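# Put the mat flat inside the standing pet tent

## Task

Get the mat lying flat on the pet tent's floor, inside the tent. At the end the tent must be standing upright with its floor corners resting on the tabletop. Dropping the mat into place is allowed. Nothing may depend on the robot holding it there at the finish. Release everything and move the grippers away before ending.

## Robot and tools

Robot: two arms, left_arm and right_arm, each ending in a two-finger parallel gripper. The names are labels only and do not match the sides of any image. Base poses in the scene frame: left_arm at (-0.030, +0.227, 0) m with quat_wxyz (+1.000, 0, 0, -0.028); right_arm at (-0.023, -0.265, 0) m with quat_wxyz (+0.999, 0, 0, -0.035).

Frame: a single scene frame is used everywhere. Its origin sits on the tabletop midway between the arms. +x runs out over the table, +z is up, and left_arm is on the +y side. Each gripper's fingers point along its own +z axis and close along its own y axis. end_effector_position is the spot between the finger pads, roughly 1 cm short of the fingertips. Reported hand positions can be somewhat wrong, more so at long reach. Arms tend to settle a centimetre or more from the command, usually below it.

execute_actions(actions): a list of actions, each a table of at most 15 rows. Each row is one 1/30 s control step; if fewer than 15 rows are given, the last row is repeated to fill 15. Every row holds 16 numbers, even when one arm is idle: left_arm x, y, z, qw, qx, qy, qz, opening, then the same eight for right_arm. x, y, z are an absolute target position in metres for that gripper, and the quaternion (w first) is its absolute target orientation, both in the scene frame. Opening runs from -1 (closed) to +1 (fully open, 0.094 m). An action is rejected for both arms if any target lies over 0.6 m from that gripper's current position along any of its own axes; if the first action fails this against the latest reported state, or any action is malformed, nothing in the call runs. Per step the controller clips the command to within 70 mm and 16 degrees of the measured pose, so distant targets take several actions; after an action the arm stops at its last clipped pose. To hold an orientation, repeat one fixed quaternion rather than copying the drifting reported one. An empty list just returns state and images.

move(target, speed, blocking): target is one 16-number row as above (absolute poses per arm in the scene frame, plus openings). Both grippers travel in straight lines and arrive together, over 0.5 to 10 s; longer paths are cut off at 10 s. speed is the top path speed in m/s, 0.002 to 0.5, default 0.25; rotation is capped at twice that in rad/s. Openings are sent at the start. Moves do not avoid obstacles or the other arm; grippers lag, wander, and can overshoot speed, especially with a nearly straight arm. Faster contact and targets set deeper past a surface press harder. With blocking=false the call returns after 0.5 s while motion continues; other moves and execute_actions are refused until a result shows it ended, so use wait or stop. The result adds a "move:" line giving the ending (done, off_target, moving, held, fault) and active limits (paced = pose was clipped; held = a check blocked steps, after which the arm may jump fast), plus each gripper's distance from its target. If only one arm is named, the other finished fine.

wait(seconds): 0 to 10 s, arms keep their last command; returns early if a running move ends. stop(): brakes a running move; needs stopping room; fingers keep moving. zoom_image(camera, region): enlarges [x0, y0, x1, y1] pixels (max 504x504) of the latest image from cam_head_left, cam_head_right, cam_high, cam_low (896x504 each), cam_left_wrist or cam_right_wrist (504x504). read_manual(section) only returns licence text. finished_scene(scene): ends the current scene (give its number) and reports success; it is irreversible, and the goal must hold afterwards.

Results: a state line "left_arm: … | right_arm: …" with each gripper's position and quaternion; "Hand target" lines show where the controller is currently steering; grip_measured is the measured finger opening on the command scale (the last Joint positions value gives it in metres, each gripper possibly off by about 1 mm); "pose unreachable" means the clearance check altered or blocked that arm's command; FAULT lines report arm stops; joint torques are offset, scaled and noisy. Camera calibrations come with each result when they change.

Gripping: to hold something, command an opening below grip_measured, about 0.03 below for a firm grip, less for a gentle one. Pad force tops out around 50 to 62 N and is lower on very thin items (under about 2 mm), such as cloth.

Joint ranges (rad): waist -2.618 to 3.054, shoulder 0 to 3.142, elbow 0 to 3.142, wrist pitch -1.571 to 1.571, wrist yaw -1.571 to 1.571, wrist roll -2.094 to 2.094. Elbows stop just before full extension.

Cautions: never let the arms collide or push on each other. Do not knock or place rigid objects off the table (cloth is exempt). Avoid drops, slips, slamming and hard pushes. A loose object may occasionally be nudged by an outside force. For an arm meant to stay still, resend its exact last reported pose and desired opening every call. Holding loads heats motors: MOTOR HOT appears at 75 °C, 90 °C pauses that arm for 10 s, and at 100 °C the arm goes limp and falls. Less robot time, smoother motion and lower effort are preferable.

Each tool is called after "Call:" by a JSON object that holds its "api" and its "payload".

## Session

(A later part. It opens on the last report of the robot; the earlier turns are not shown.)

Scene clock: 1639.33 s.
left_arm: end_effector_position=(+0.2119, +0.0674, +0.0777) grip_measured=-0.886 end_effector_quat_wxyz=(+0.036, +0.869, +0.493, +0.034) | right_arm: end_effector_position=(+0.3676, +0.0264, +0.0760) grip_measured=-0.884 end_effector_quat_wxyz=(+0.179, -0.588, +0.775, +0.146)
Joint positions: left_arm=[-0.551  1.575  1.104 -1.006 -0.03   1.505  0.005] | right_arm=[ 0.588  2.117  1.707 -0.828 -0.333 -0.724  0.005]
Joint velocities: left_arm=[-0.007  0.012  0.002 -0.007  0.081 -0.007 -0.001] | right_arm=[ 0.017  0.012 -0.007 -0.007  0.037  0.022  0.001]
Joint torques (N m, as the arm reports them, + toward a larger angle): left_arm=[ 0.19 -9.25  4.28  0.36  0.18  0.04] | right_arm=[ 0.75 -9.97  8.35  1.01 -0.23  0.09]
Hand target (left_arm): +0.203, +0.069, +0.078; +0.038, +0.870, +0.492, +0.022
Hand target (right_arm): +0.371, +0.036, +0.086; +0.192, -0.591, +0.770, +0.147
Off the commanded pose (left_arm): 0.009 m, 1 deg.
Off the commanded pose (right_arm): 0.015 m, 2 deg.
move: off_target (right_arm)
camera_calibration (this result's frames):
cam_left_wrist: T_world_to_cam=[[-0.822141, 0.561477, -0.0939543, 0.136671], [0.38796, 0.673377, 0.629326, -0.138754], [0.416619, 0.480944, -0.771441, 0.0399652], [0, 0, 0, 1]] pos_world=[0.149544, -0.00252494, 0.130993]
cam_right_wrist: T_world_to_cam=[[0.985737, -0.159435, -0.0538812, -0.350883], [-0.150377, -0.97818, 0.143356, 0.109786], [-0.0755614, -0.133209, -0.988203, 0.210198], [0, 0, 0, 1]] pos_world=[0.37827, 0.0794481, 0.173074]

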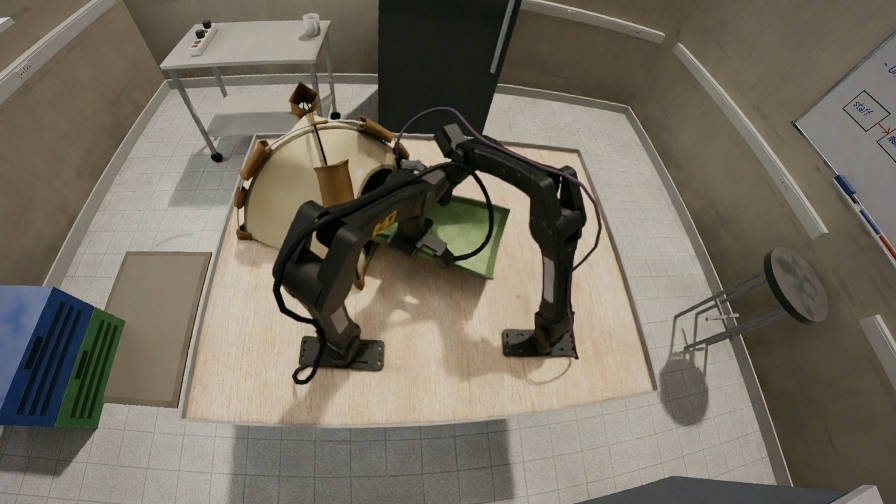

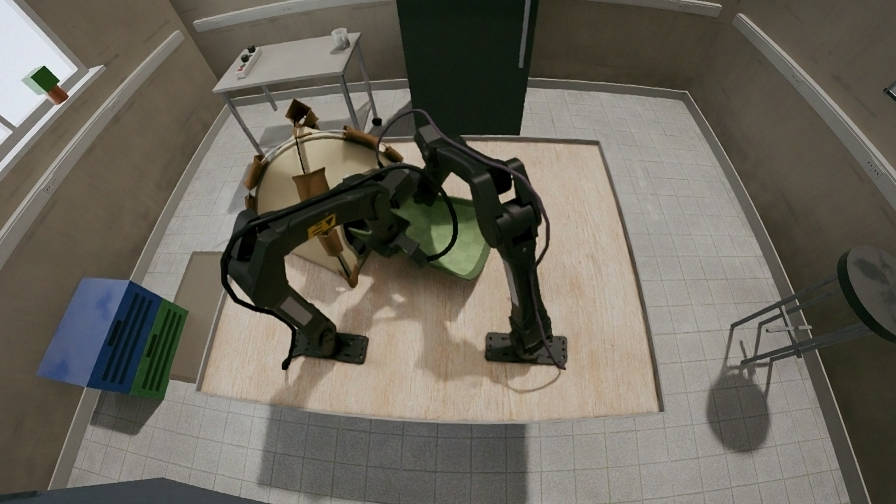

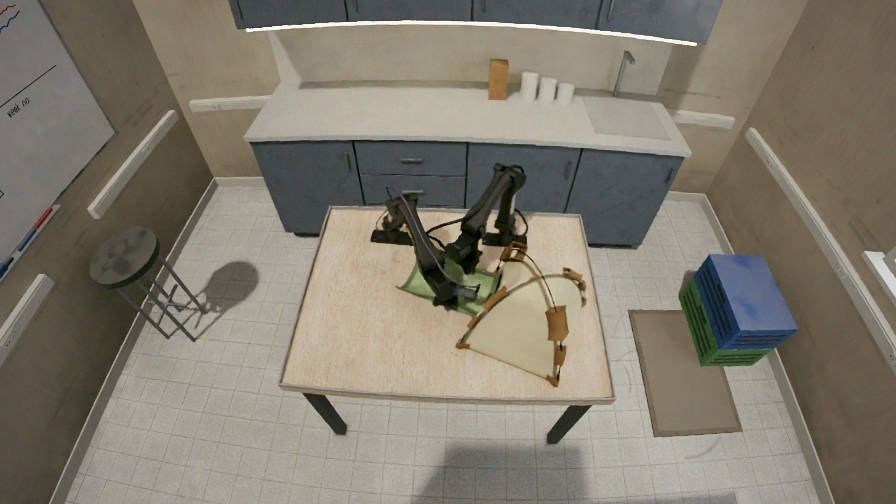

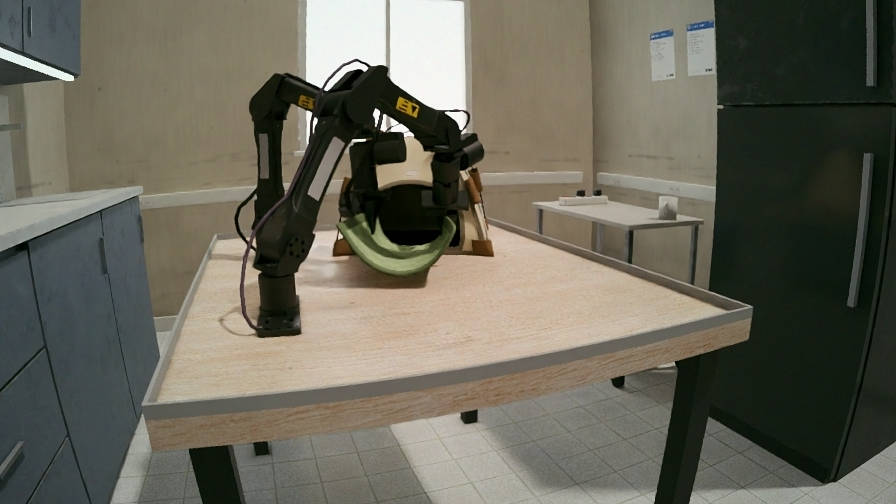

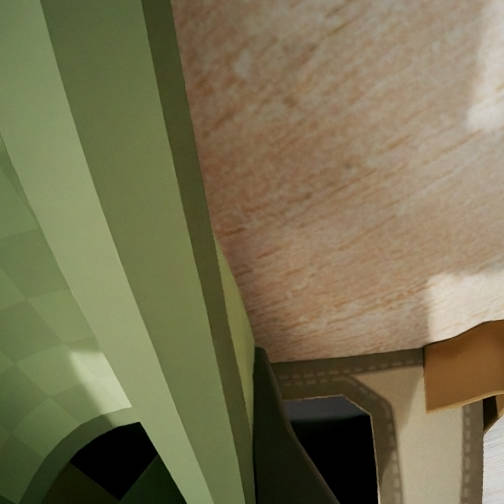

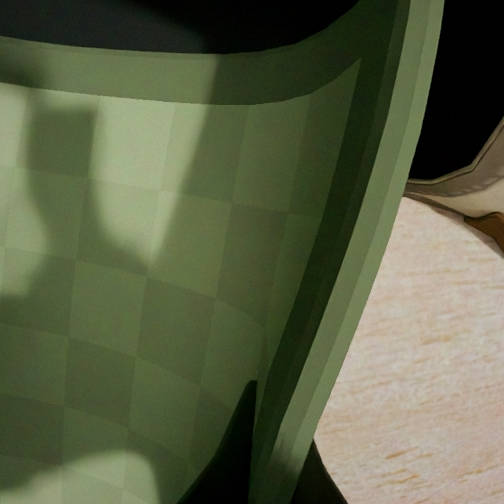

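Call:
{"api": "move", "payload": {"target": [0.226,0.103,0.080,0.0380,0.8695,0.4919,0.0215,-0.915,0.395,0.069,0.088,0.1919,-0.5907,0.7698,0.1473,-0.915], "speed": 0.04}}

Call:
{"api": "zoom_image", "payload": {"camera": "cam_head_right", "region": [300, 130, 520, 300]}}

Scene clock: 1646.77 s.
left_arm: end_effector_position=(+0.2325, +0.1040, +0.0776) grip_measured=-0.886 end_effector_quat_wxyz=(+0.032, +0.867, +0.496, +0.037) | right_arm: end_effector_position=(+0.3911, +0.0609, +0.0770) grip_measured=-0.884 end_effector_quat_wxyz=(+0.179, -0.588, +0.775, +0.147)
Joint positions: left_arm=[-0.403  1.575  1.104 -1.006 -0.026  1.645  0.005] | right_arm=[ 0.626  2.277  1.969 -0.917 -0.324 -0.686  0.005]
Joint velocities: left_arm=[-0.002 -0.012 -0.002 -0.066  0.037 -0.022 -0.   ] | right_arm=[ 0.007 -0.007  0.007 -0.022 -0.051 -0.051 -0.001]
Joint torques (N m, as the arm reports them, + toward a larger angle): left_arm=[ 0.68 -8.65  5.74  0.26  0.27  0.15] | right_arm=[  0.83 -11.36   8.49   1.    -0.17   0.07]
Hand target (left_arm): +0.225, +0.103, +0.080; +0.037, +0.870, +0.492, +0.021
Hand target (right_arm): +0.394, +0.069, +0.088; +0.192, -0.591, +0.770, +0.147
Off the commanded pose (left_arm): 0.007 m, 2 deg.
Off the commanded pose (right_arm): 0.014 m, 2 deg.
move: off_target (right_arm)
camera_calibration (this result's frames):
cam_left_wrist: T_world_to_cam=[[-0.826247, 0.556167, -0.0894074, 0.134157], [0.382038, 0.6699, 0.636617, -0.170267], [0.413959, 0.491846, -0.76598, 0.0127835], [0, 0, 0, 1]] pos_world=[0.170604, 0.03316, 0.130181]
cam_right_wrist: T_world_to_cam=[[0.985903, -0.157731, -0.0558305, -0.368551], [-0.148579, -0.978741, 0.141387, 0.146414], [-0.0769447, -0.131099, -0.988379, 0.217942], [0, 0, 0, 1]] pos_world=[0.401879, 0.113742, 0.174132]

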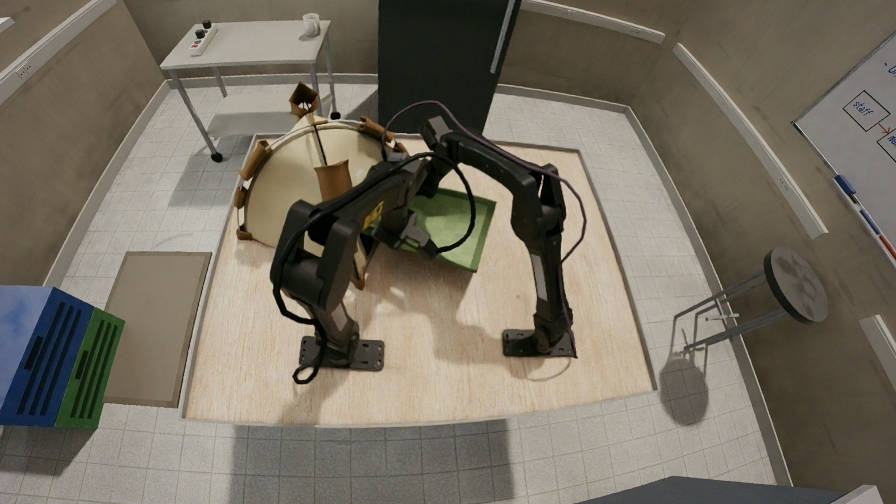

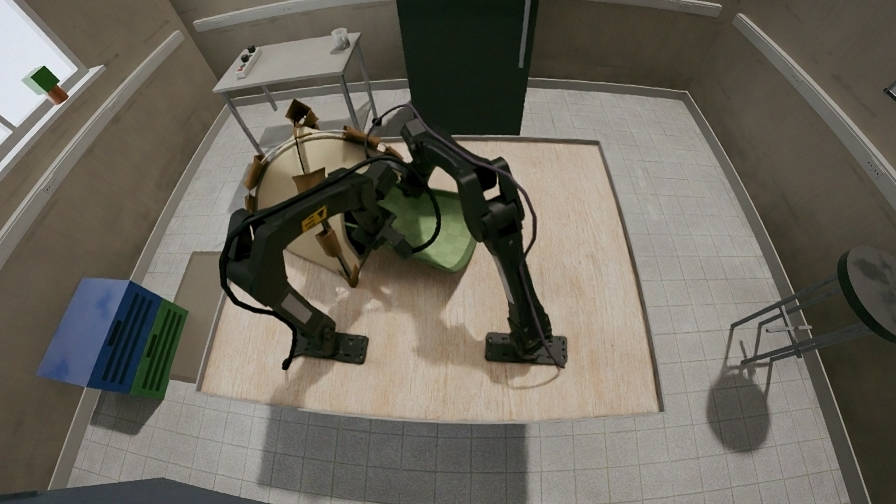

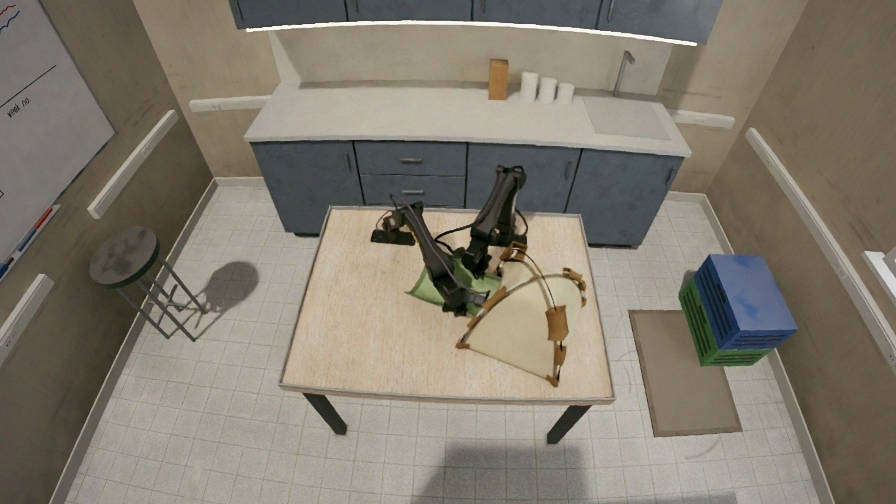

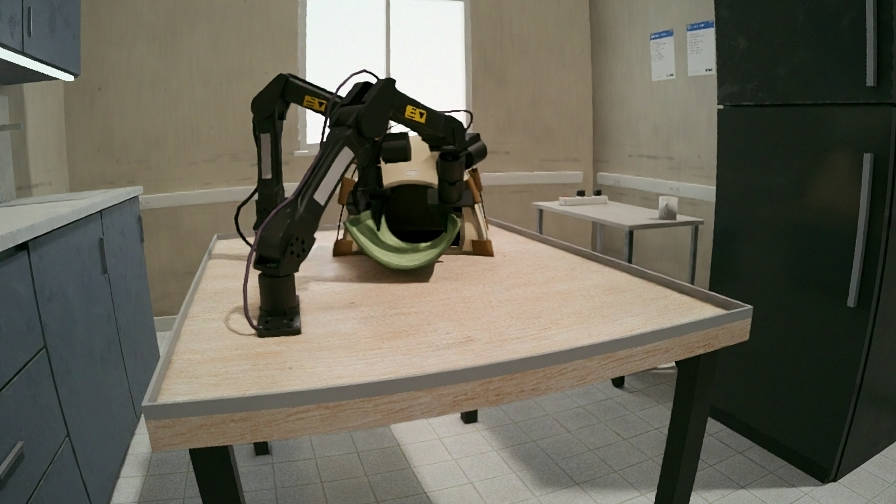

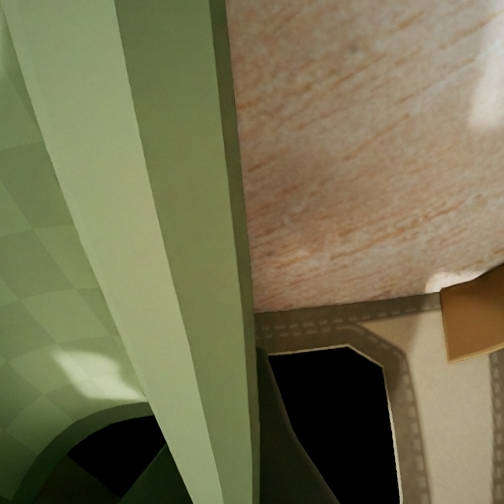

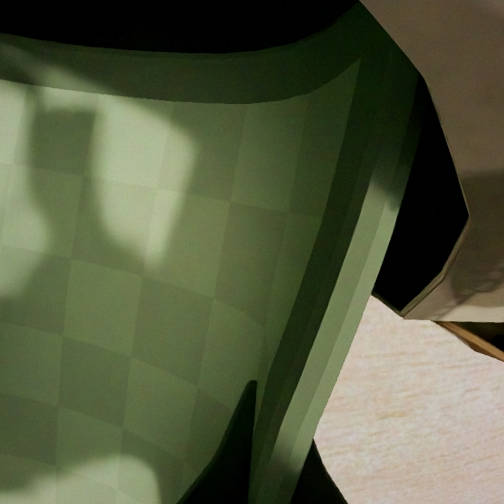

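Region (300, 130, 520, 300) of cam_head_right's 896x504 image, scaled by 2.291, with more detail than that image has; it fills the top 389 rows of this view, and the rest is white.

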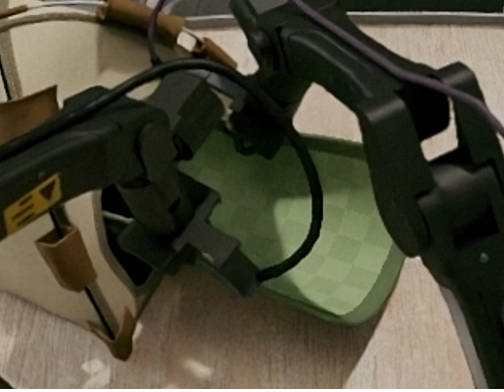

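Call:
{"api": "move", "payload": {"target": [0.240,0.135,0.082,0.0364,0.8331,0.5514,0.0241,-0.915,0.346,-0.042,0.096,0.2017,-0.5355,0.8091,0.1335,-0.45], "speed": 0.07}}

Call:
{"api": "zoom_image", "payload": {"camera": "cam_low", "region": [320, 150, 510, 285]}}

Scene clock: 1667.33 s.
left_arm: end_effector_position=(+0.2423, +0.1339, +0.0774) grip_measured=-0.886 end_effector_quat_wxyz=(+0.031, +0.837, +0.545, +0.030) | right_arm: end_effector_position=(+0.3455, -0.0423, +0.0874) grip_measured=-0.452 end_effector_quat_wxyz=(+0.182, -0.535, +0.815, +0.129)
Joint positions: left_arm=[-0.284  1.575  1.104 -1.014 -0.01   1.649  0.005] | right_arm=[ 0.482  1.892  1.432 -0.782 -0.313 -0.698  0.026]
Joint velocities: left_arm=[ 0.017  0.007 -0.017 -0.007 -0.037 -0.037 -0.001] | right_arm=[-0.007 -0.007  0.007  0.051 -0.066 -0.022  0.001]
Joint torques (N m, as the arm reports them, + toward a larger angle): left_arm=[ 0.87 -8.47  6.6   0.26  0.11 -0.04] | right_arm=[ -0.88 -10.56   4.42   1.26  -0.38  -0.07]
Hand target (left_arm): +0.239, +0.135, +0.082; +0.035, +0.833, +0.551, +0.024
Hand target (right_arm): +0.347, -0.043, +0.096; +0.200, -0.536, +0.809, +0.133
Off the commanded pose (left_arm): 0.005 m, 1 deg.
Off the commanded pose (right_arm): 0.009 m, 2 deg.
move: done
camera_calibration (this result's frames):
cam_left_wrist: T_world_to_cam=[[-0.885357, 0.457394, -0.0832651, 0.152706], [0.311776, 0.716989, 0.623476, -0.18216], [0.344875, 0.526039, -0.777396, 0.00687159], [0, 0, 0, 1]] pos_world=[0.189622, 0.0571455, 0.13163]
cam_right_wrist: T_world_to_cam=[[0.954946, -0.291486, -0.0558111, -0.334174], [-0.279724, -0.946838, 0.158906, 0.0823342], [-0.099163, -0.136135, -0.985715, 0.218415], [0, 0, 0, 1]] pos_world=[0.363807, 0.0102842, 0.183561]

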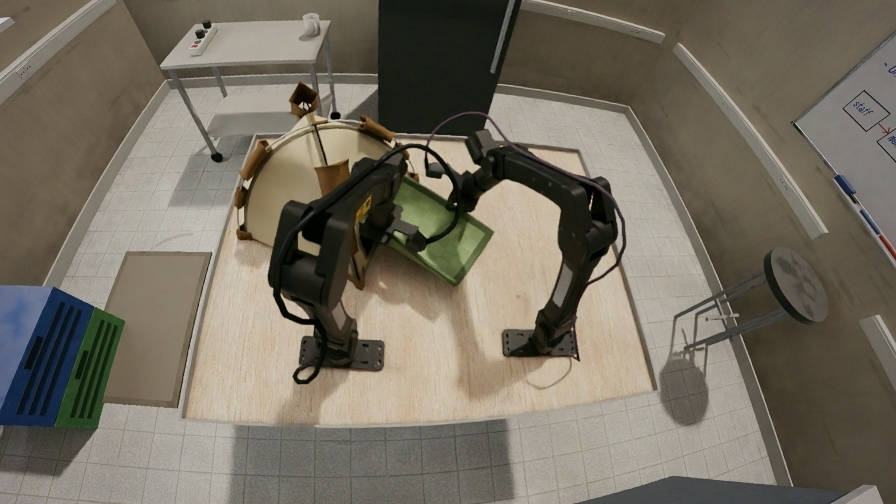

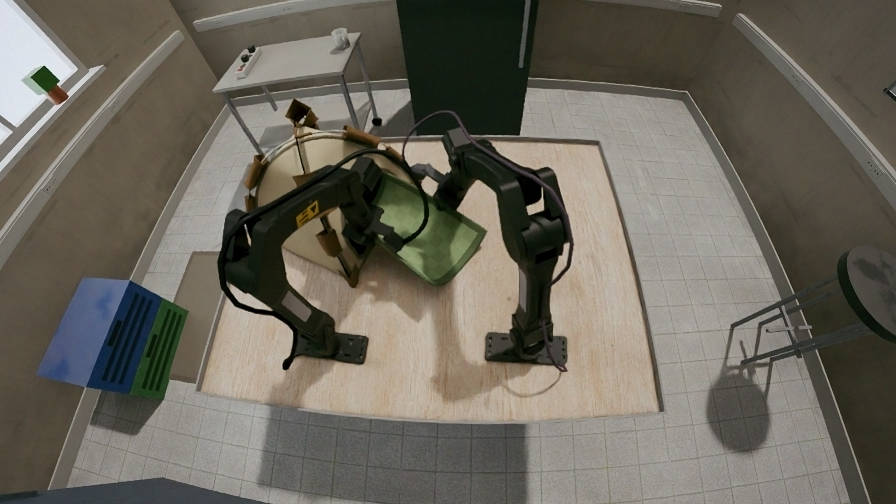

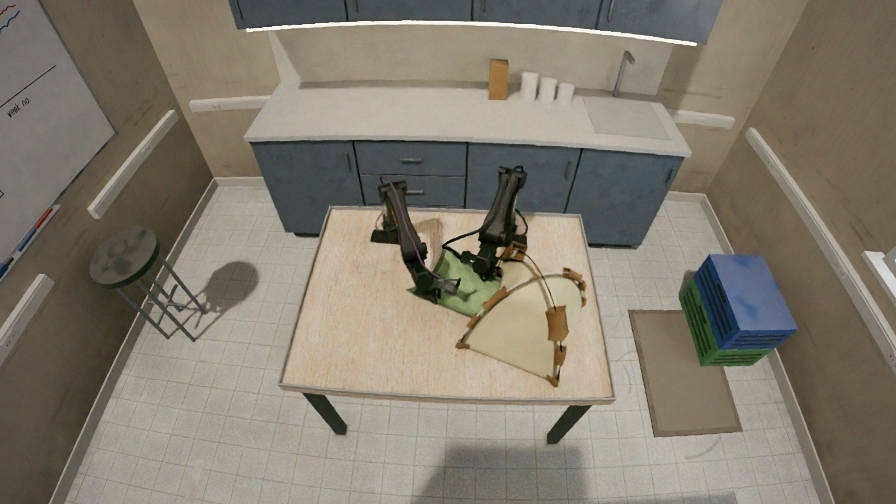

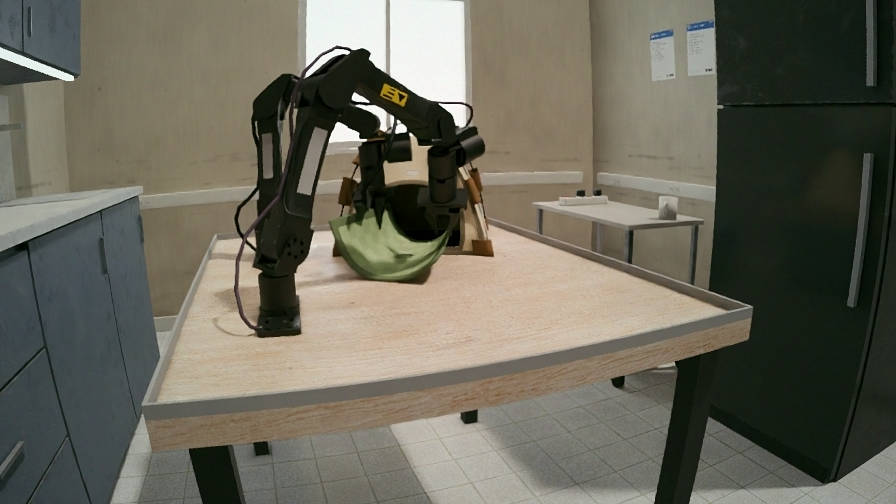

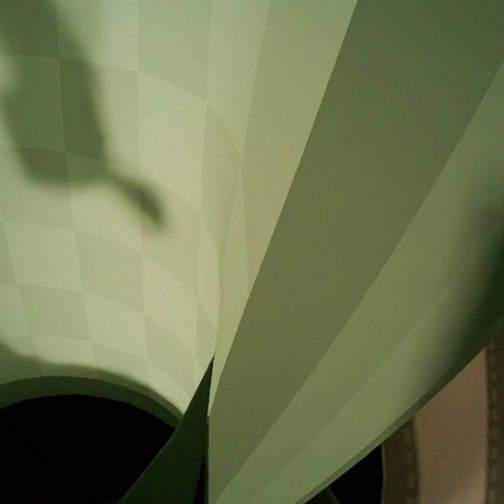

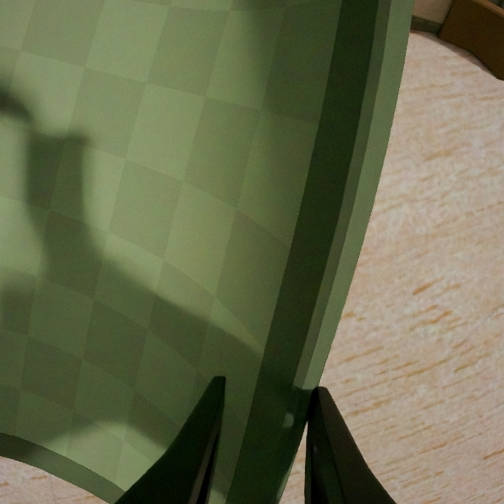

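Region (320, 150, 510, 285) of cam_low's 896x504 image, scaled by 2.653, with more detail than that image has; it fills the top 358 rows of this view, and the rest is white.

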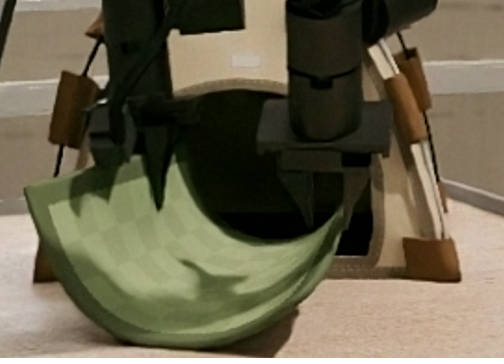

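Call:
{"api": "execute_actions", "payload": {"actions": []}}

Scene clock: 1680.63 s.
left_arm: end_effector_position=(+0.2423, +0.1339, +0.0774) grip_measured=-0.886 end_effector_quat_wxyz=(+0.031, +0.837, +0.545, +0.030) | right_arm: end_effector_position=(+0.3456, -0.0422, +0.0874) grip_measured=-0.452 end_effector_quat_wxyz=(+0.183, -0.535, +0.814, +0.129)
Joint positions: left_arm=[-0.284  1.575  1.104 -1.014 -0.01   1.649  0.005] | right_arm=[ 0.482  1.892  1.432 -0.781 -0.313 -0.698  0.026]
Joint velocities: left_arm=[-0.007 -0.007  0.027  0.037 -0.11  -0.095  0.   ] | right_arm=[-0.002  0.002  0.002 -0.037 -0.066 -0.007  0.001]
Joint torques (N m, as the arm reports them, + toward a larger angle): left_arm=[ 0.91 -8.49  6.5   0.27  0.12 -0.05] | right_arm=[ -0.78 -10.53   4.48   1.25  -0.37  -0.07]
Hand target (left_arm): +0.239, +0.135, +0.082; +0.035, +0.833, +0.551, +0.024
Hand target (right_arm): +0.347, -0.043, +0.096; +0.200, -0.536, +0.809, +0.133
Off the commanded pose (left_arm): 0.005 m, 1 deg.
Off the commanded pose (right_arm): 0.009 m, 2 deg.
camera_calibration (this result's frames):
cam_left_wrist: T_world_to_cam=[[-0.885357, 0.457394, -0.0832651, 0.152706], [0.311776, 0.716989, 0.623476, -0.18216], [0.344875, 0.526039, -0.777396, 0.00687159], [0, 0, 0, 1]] pos_world=[0.189622, 0.0571455, 0.13163]
cam_right_wrist: T_world_to_cam=[[0.955093, -0.291145, -0.055067, -0.334403], [-0.279535, -0.946973, 0.158436, 0.0824048], [-0.0982746, -0.135928, -0.985833, 0.21821], [0, 0, 0, 1]] pos_world=[0.363866, 0.0103363, 0.183648]

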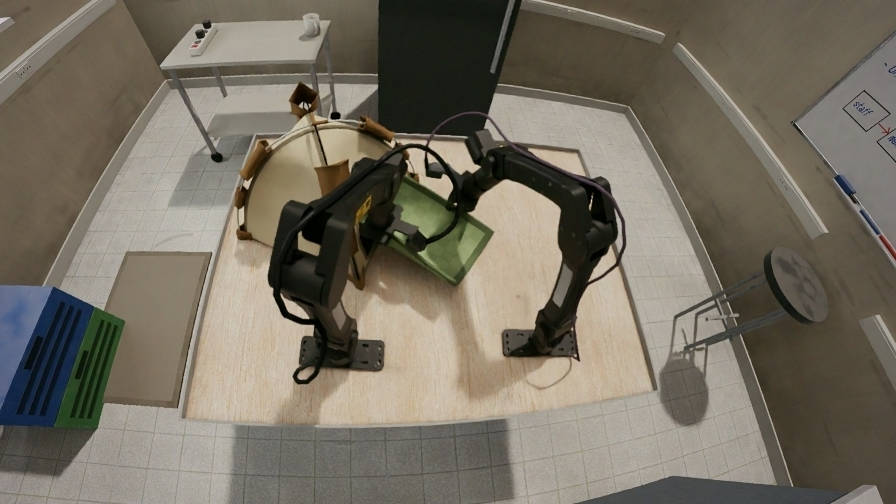

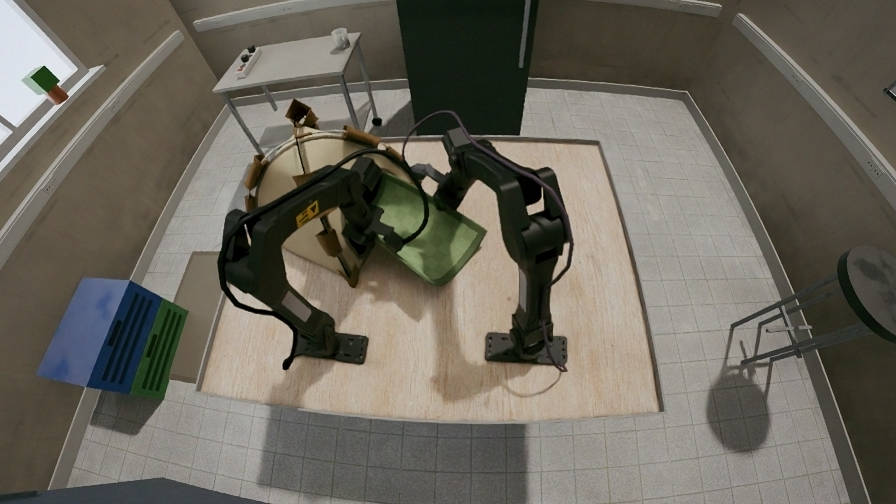

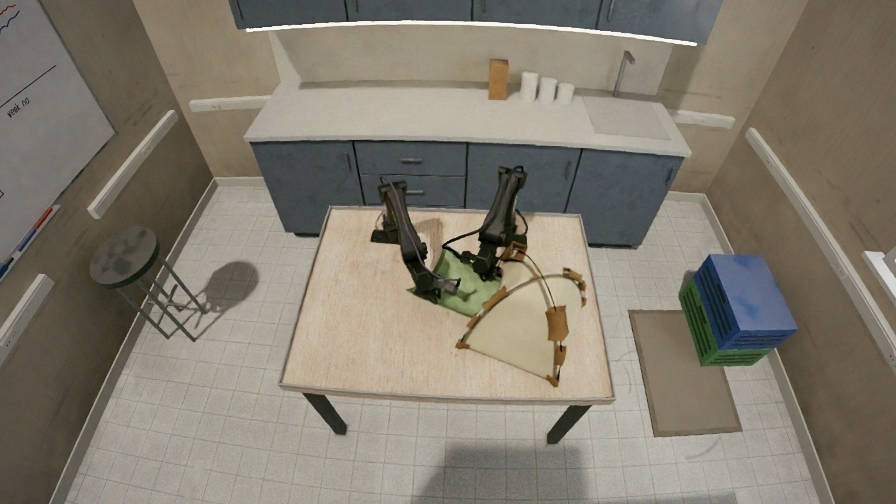

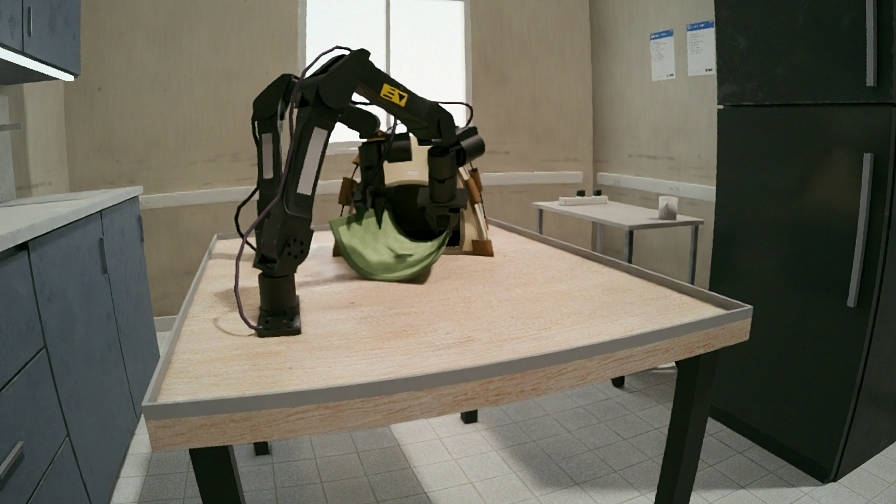

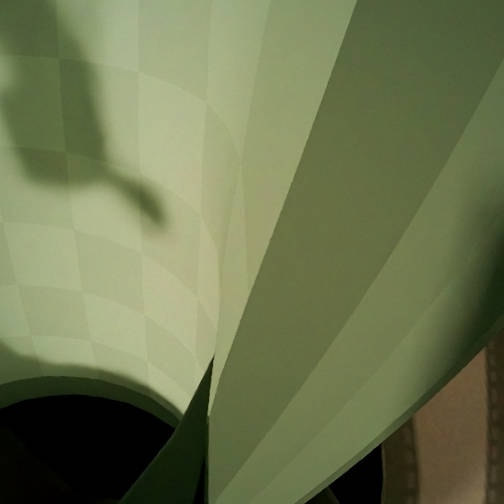

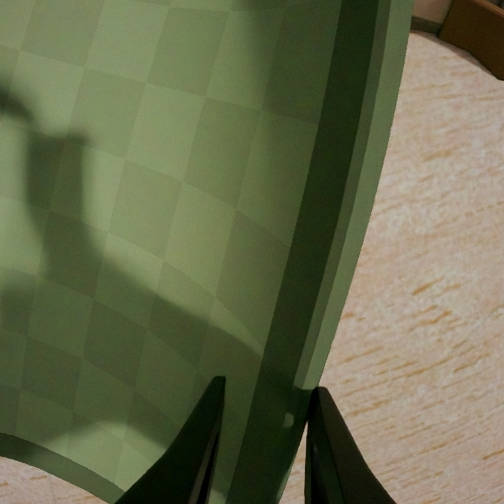

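Call:
{"api": "move", "payload": {"target": [0.240,0.135,0.082,0.0364,0.8331,0.5514,0.0241,-0.915,0.354,-0.044,0.064,0.2017,-0.5355,0.8091,0.1335,-0.40], "speed": 0.04}}

Scene clock: 1684.50 s.
left_arm: end_effector_position=(+0.2423, +0.1339, +0.0774) grip_measured=-0.886 end_effector_quat_wxyz=(+0.031, +0.837, +0.545, +0.030) | right_arm: end_effector_position=(+0.3518, -0.0427, +0.0662) grip_measured=-0.402 end_effector_quat_wxyz=(+0.195, -0.537, +0.811, +0.127)
Joint positions: left_arm=[-0.284  1.575  1.104 -1.014 -0.01   1.649  0.005] | right_arm=[ 0.475  1.914  1.367 -0.671 -0.316 -0.708  0.028]
Joint velocities: left_arm=[ 0.027  0.002 -0.002 -0.007 -0.007 -0.007  0.001] | right_arm=[-0.002 -0.012 -0.017  0.051 -0.007  0.022 -0.001]
Joint torques (N m, as the arm reports them, + toward a larger angle): left_arm=[ 0.93 -8.46  6.58  0.28  0.12 -0.04] | right_arm=[-1.09 -8.41  4.57  1.33 -0.41 -0.06]
Hand target (left_arm): +0.240, +0.135, +0.082; +0.036, +0.833, +0.551, +0.024
Hand target (right_arm): +0.354, -0.044, +0.064; +0.202, -0.535, +0.809, +0.133
Off the commanded pose (left_arm): 0.005 m, 1 deg.
Off the commanded pose (right_arm): 0.003 m, 1 deg.
move: done
camera_calibration (this result's frames):
cam_left_wrist: T_world_to_cam=[[-0.885357, 0.457394, -0.0832651, 0.152706], [0.311776, 0.716989, 0.623476, -0.18216], [0.344875, 0.526039, -0.777396, 0.00687159], [0, 0, 0, 1]] pos_world=[0.189622, 0.0571455, 0.13163]
cam_right_wrist: T_world_to_cam=[[0.956663, -0.289111, -0.0348052, -0.343398], [-0.281563, -0.948869, 0.142726, 0.0887031], [-0.0742892, -0.126741, -0.98915, 0.189969], [0, 0, 0, 1]] pos_world=[0.367604, 0.00896444, 0.163296]

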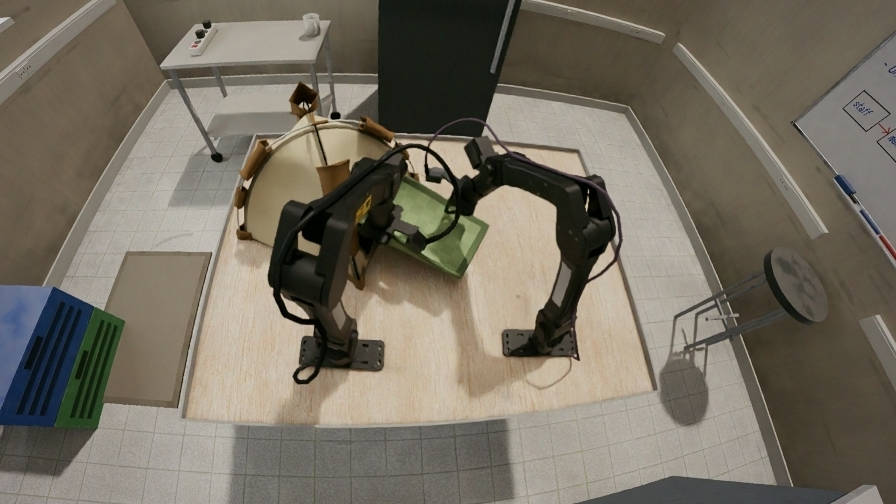

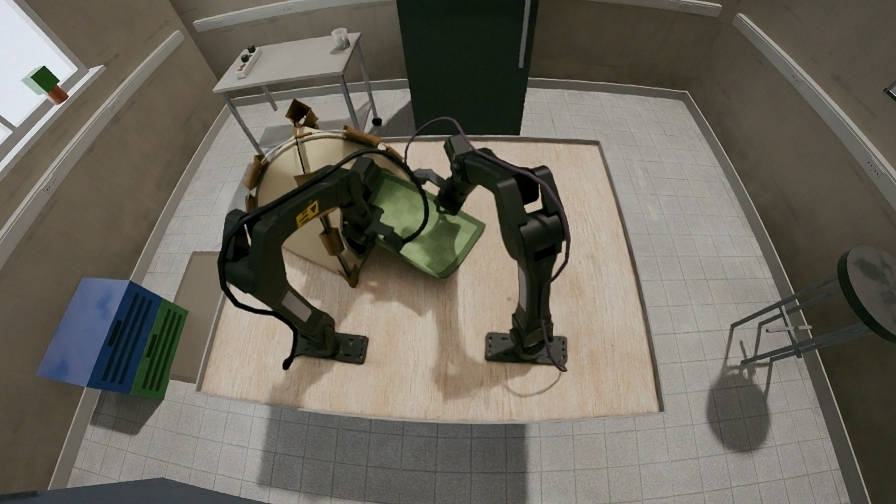

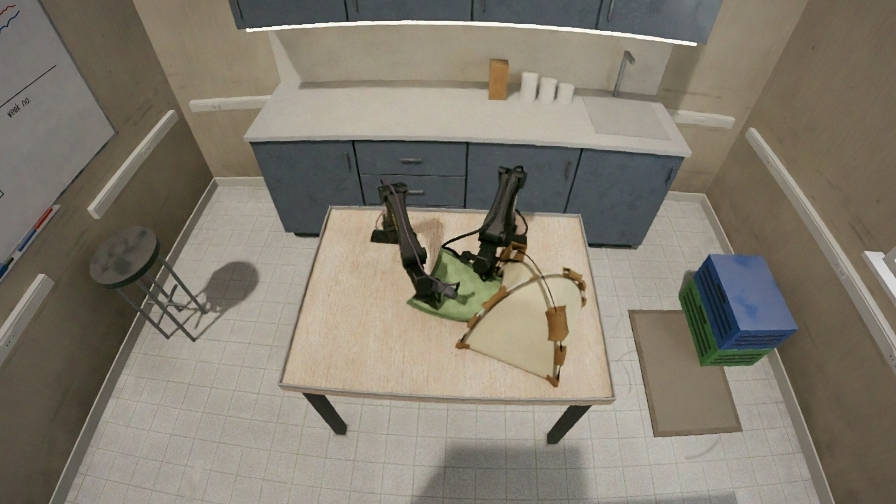

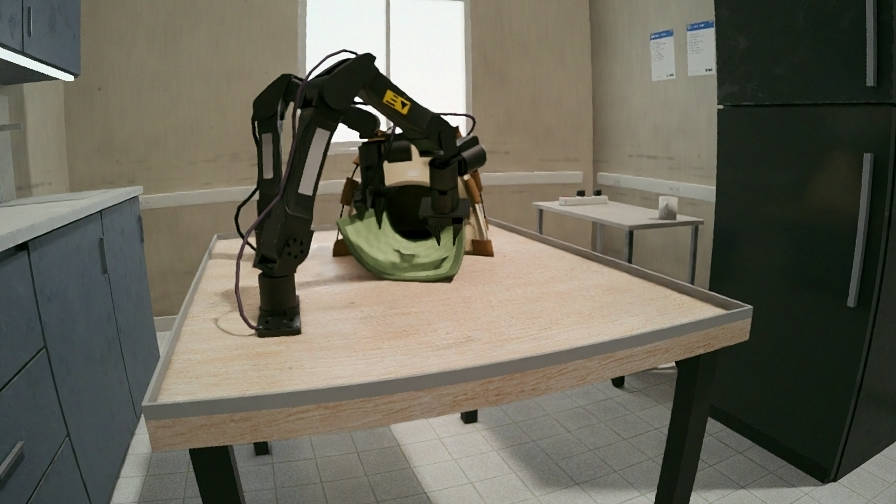

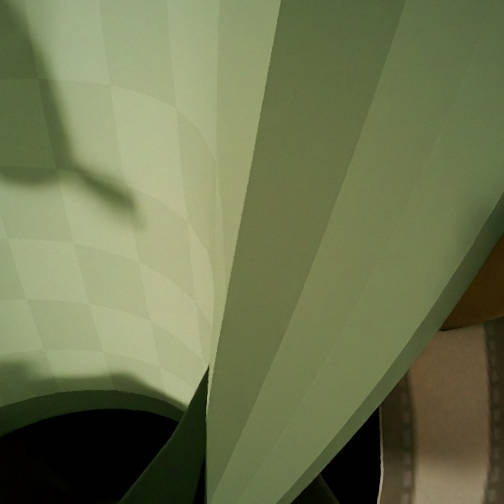

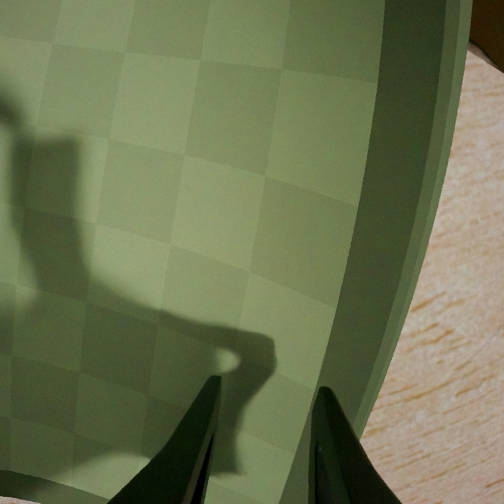

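Call:
{"api": "zoom_image", "payload": {"camera": "cam_low", "region": [320, 150, 510, 290]}}

Call:
{"api": "zoom_image", "payload": {"camera": "cam_high", "region": [390, 230, 600, 390]}}

Call:
{"api": "zoom_image", "payload": {"camera": "cam_head_right", "region": [330, 140, 510, 300]}}

Region (320, 150, 510, 290) of cam_low's 896x504 image, scaled by 2.653, with more detail than that image has; it fills the top 371 rows of this view, and the rest is white.

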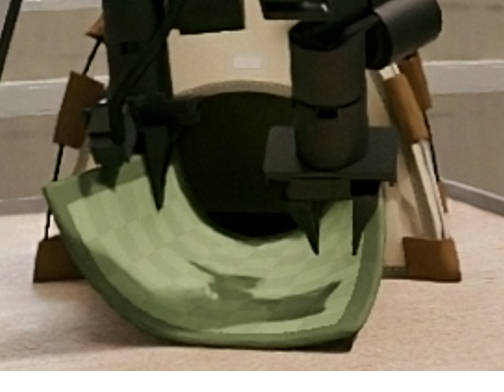

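Region (390, 230, 600, 390) of cam_high's 896x504 image, scaled by 2.400, with more detail than that image has; it fills the top 384 rows of this view, and the rest is white.

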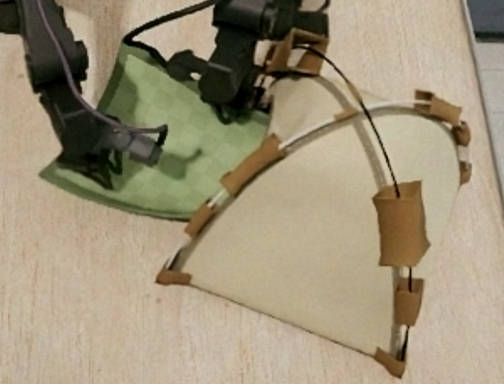

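Region (330, 140, 510, 300) of cam_head_right's 896x504 image, scaled by 2.800, with more detail than that image has.

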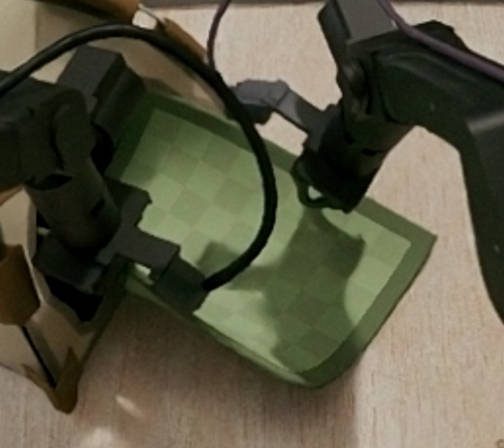

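Call:
{"api": "move", "payload": {"target": [0.240,0.135,0.082,0.0364,0.8331,0.5514,0.0241,-0.915,0.245,-0.185,0.055,0.0843,0.1807,0.8881,0.4141,-0.36], "speed": 0.3}}

Scene clock: 1715.77 s.
left_arm: end_effector_position=(+0.2423, +0.1339, +0.0774) grip_measured=-0.886 end_effector_quat_wxyz=(+0.031, +0.837, +0.545, +0.030) | right_arm: end_effector_position=(+0.2452, -0.1861, +0.0492) grip_measured=-0.362 end_effector_quat_wxyz=(+0.068, +0.183, +0.894, +0.404)
Joint positions: left_arm=[-0.284  1.575  1.104 -1.014 -0.01   1.649  0.005] | right_arm=[-0.139  1.521  0.666 -0.538 -0.83   0.272  0.03 ]
Joint velocities: left_arm=[ 0.007 -0.002  0.007  0.051 -0.007 -0.022  0.   ] | right_arm=[ 0.027 -0.012 -0.027  0.037  0.051  0.081 -0.001]
Joint torques (N m, as the arm reports them, + toward a larger angle): left_arm=[ 0.99 -8.48  6.62  0.28  0.12 -0.05] | right_arm=[-0.96 -6.25  3.47  0.94 -0.64  0.01]
Hand target (left_arm): +0.240, +0.135, +0.082; +0.036, +0.833, +0.551, +0.024
Hand target (right_arm): +0.247, -0.187, +0.055; +0.084, +0.181, +0.889, +0.413
Off the commanded pose (left_arm): 0.005 m, 1 deg.
Off the commanded pose (right_arm): 0.006 m, 2 deg.
move: done
camera_calibration (this result's frames):
cam_left_wrist: T_world_to_cam=[[-0.885357, 0.457394, -0.0832651, 0.152706], [0.311776, 0.716989, 0.623476, -0.18216], [0.344875, 0.526039, -0.777396, 0.00687159], [0, 0, 0, 1]] pos_world=[0.189622, 0.0571455, 0.13163]
cam_right_wrist: T_world_to_cam=[[-0.173789, -0.575157, -0.79937, -0.0219512], [-0.935733, -0.156539, 0.316068, 0.224375], [-0.306921, 0.802926, -0.510989, 0.353587], [0, 0, 0, 1]] pos_world=[0.314664, -0.261406, 0.0922139]

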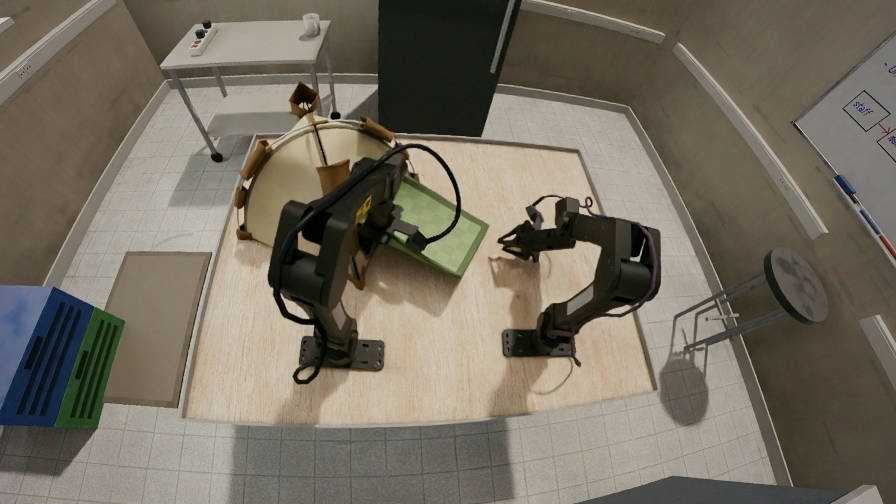

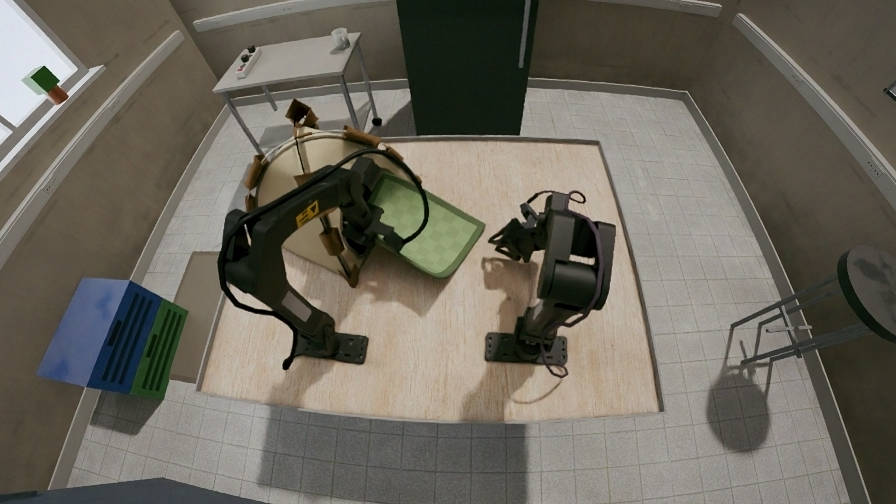

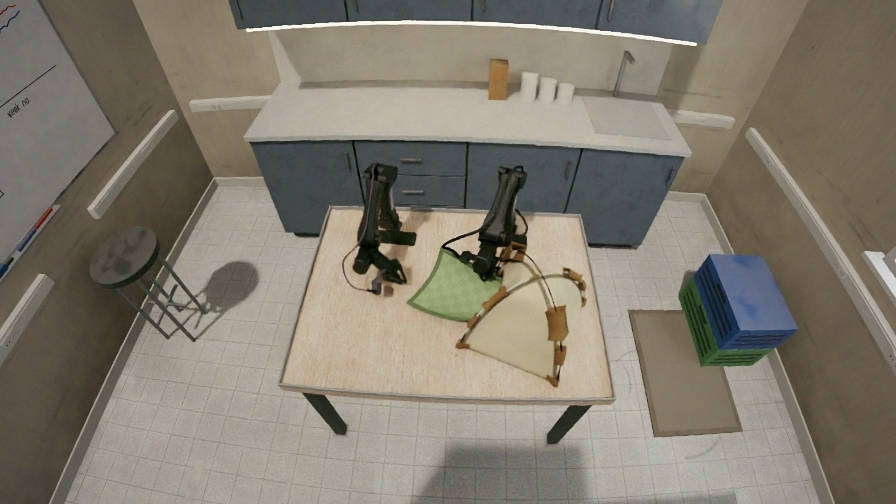

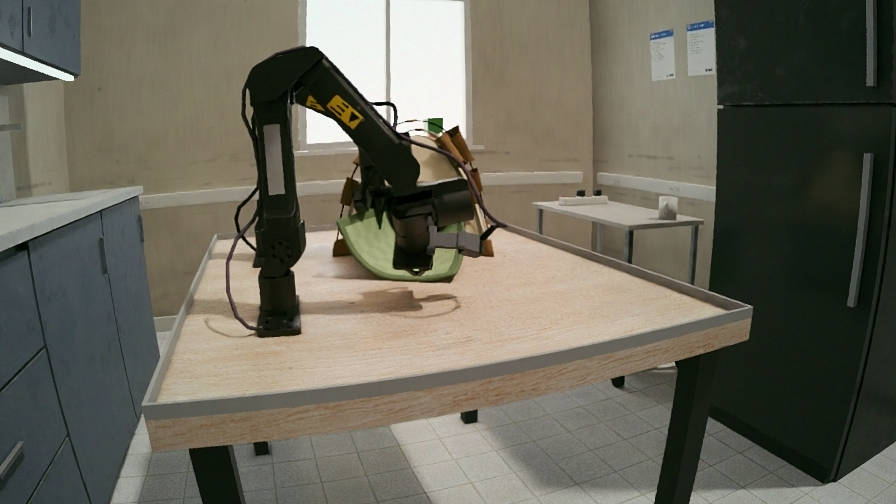

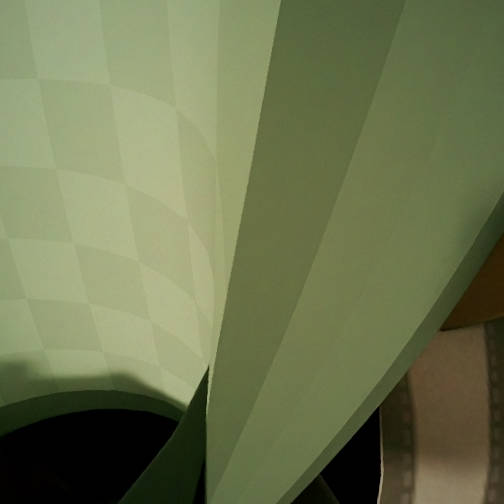

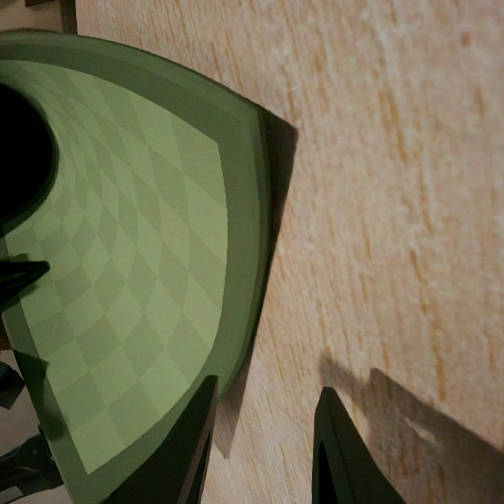

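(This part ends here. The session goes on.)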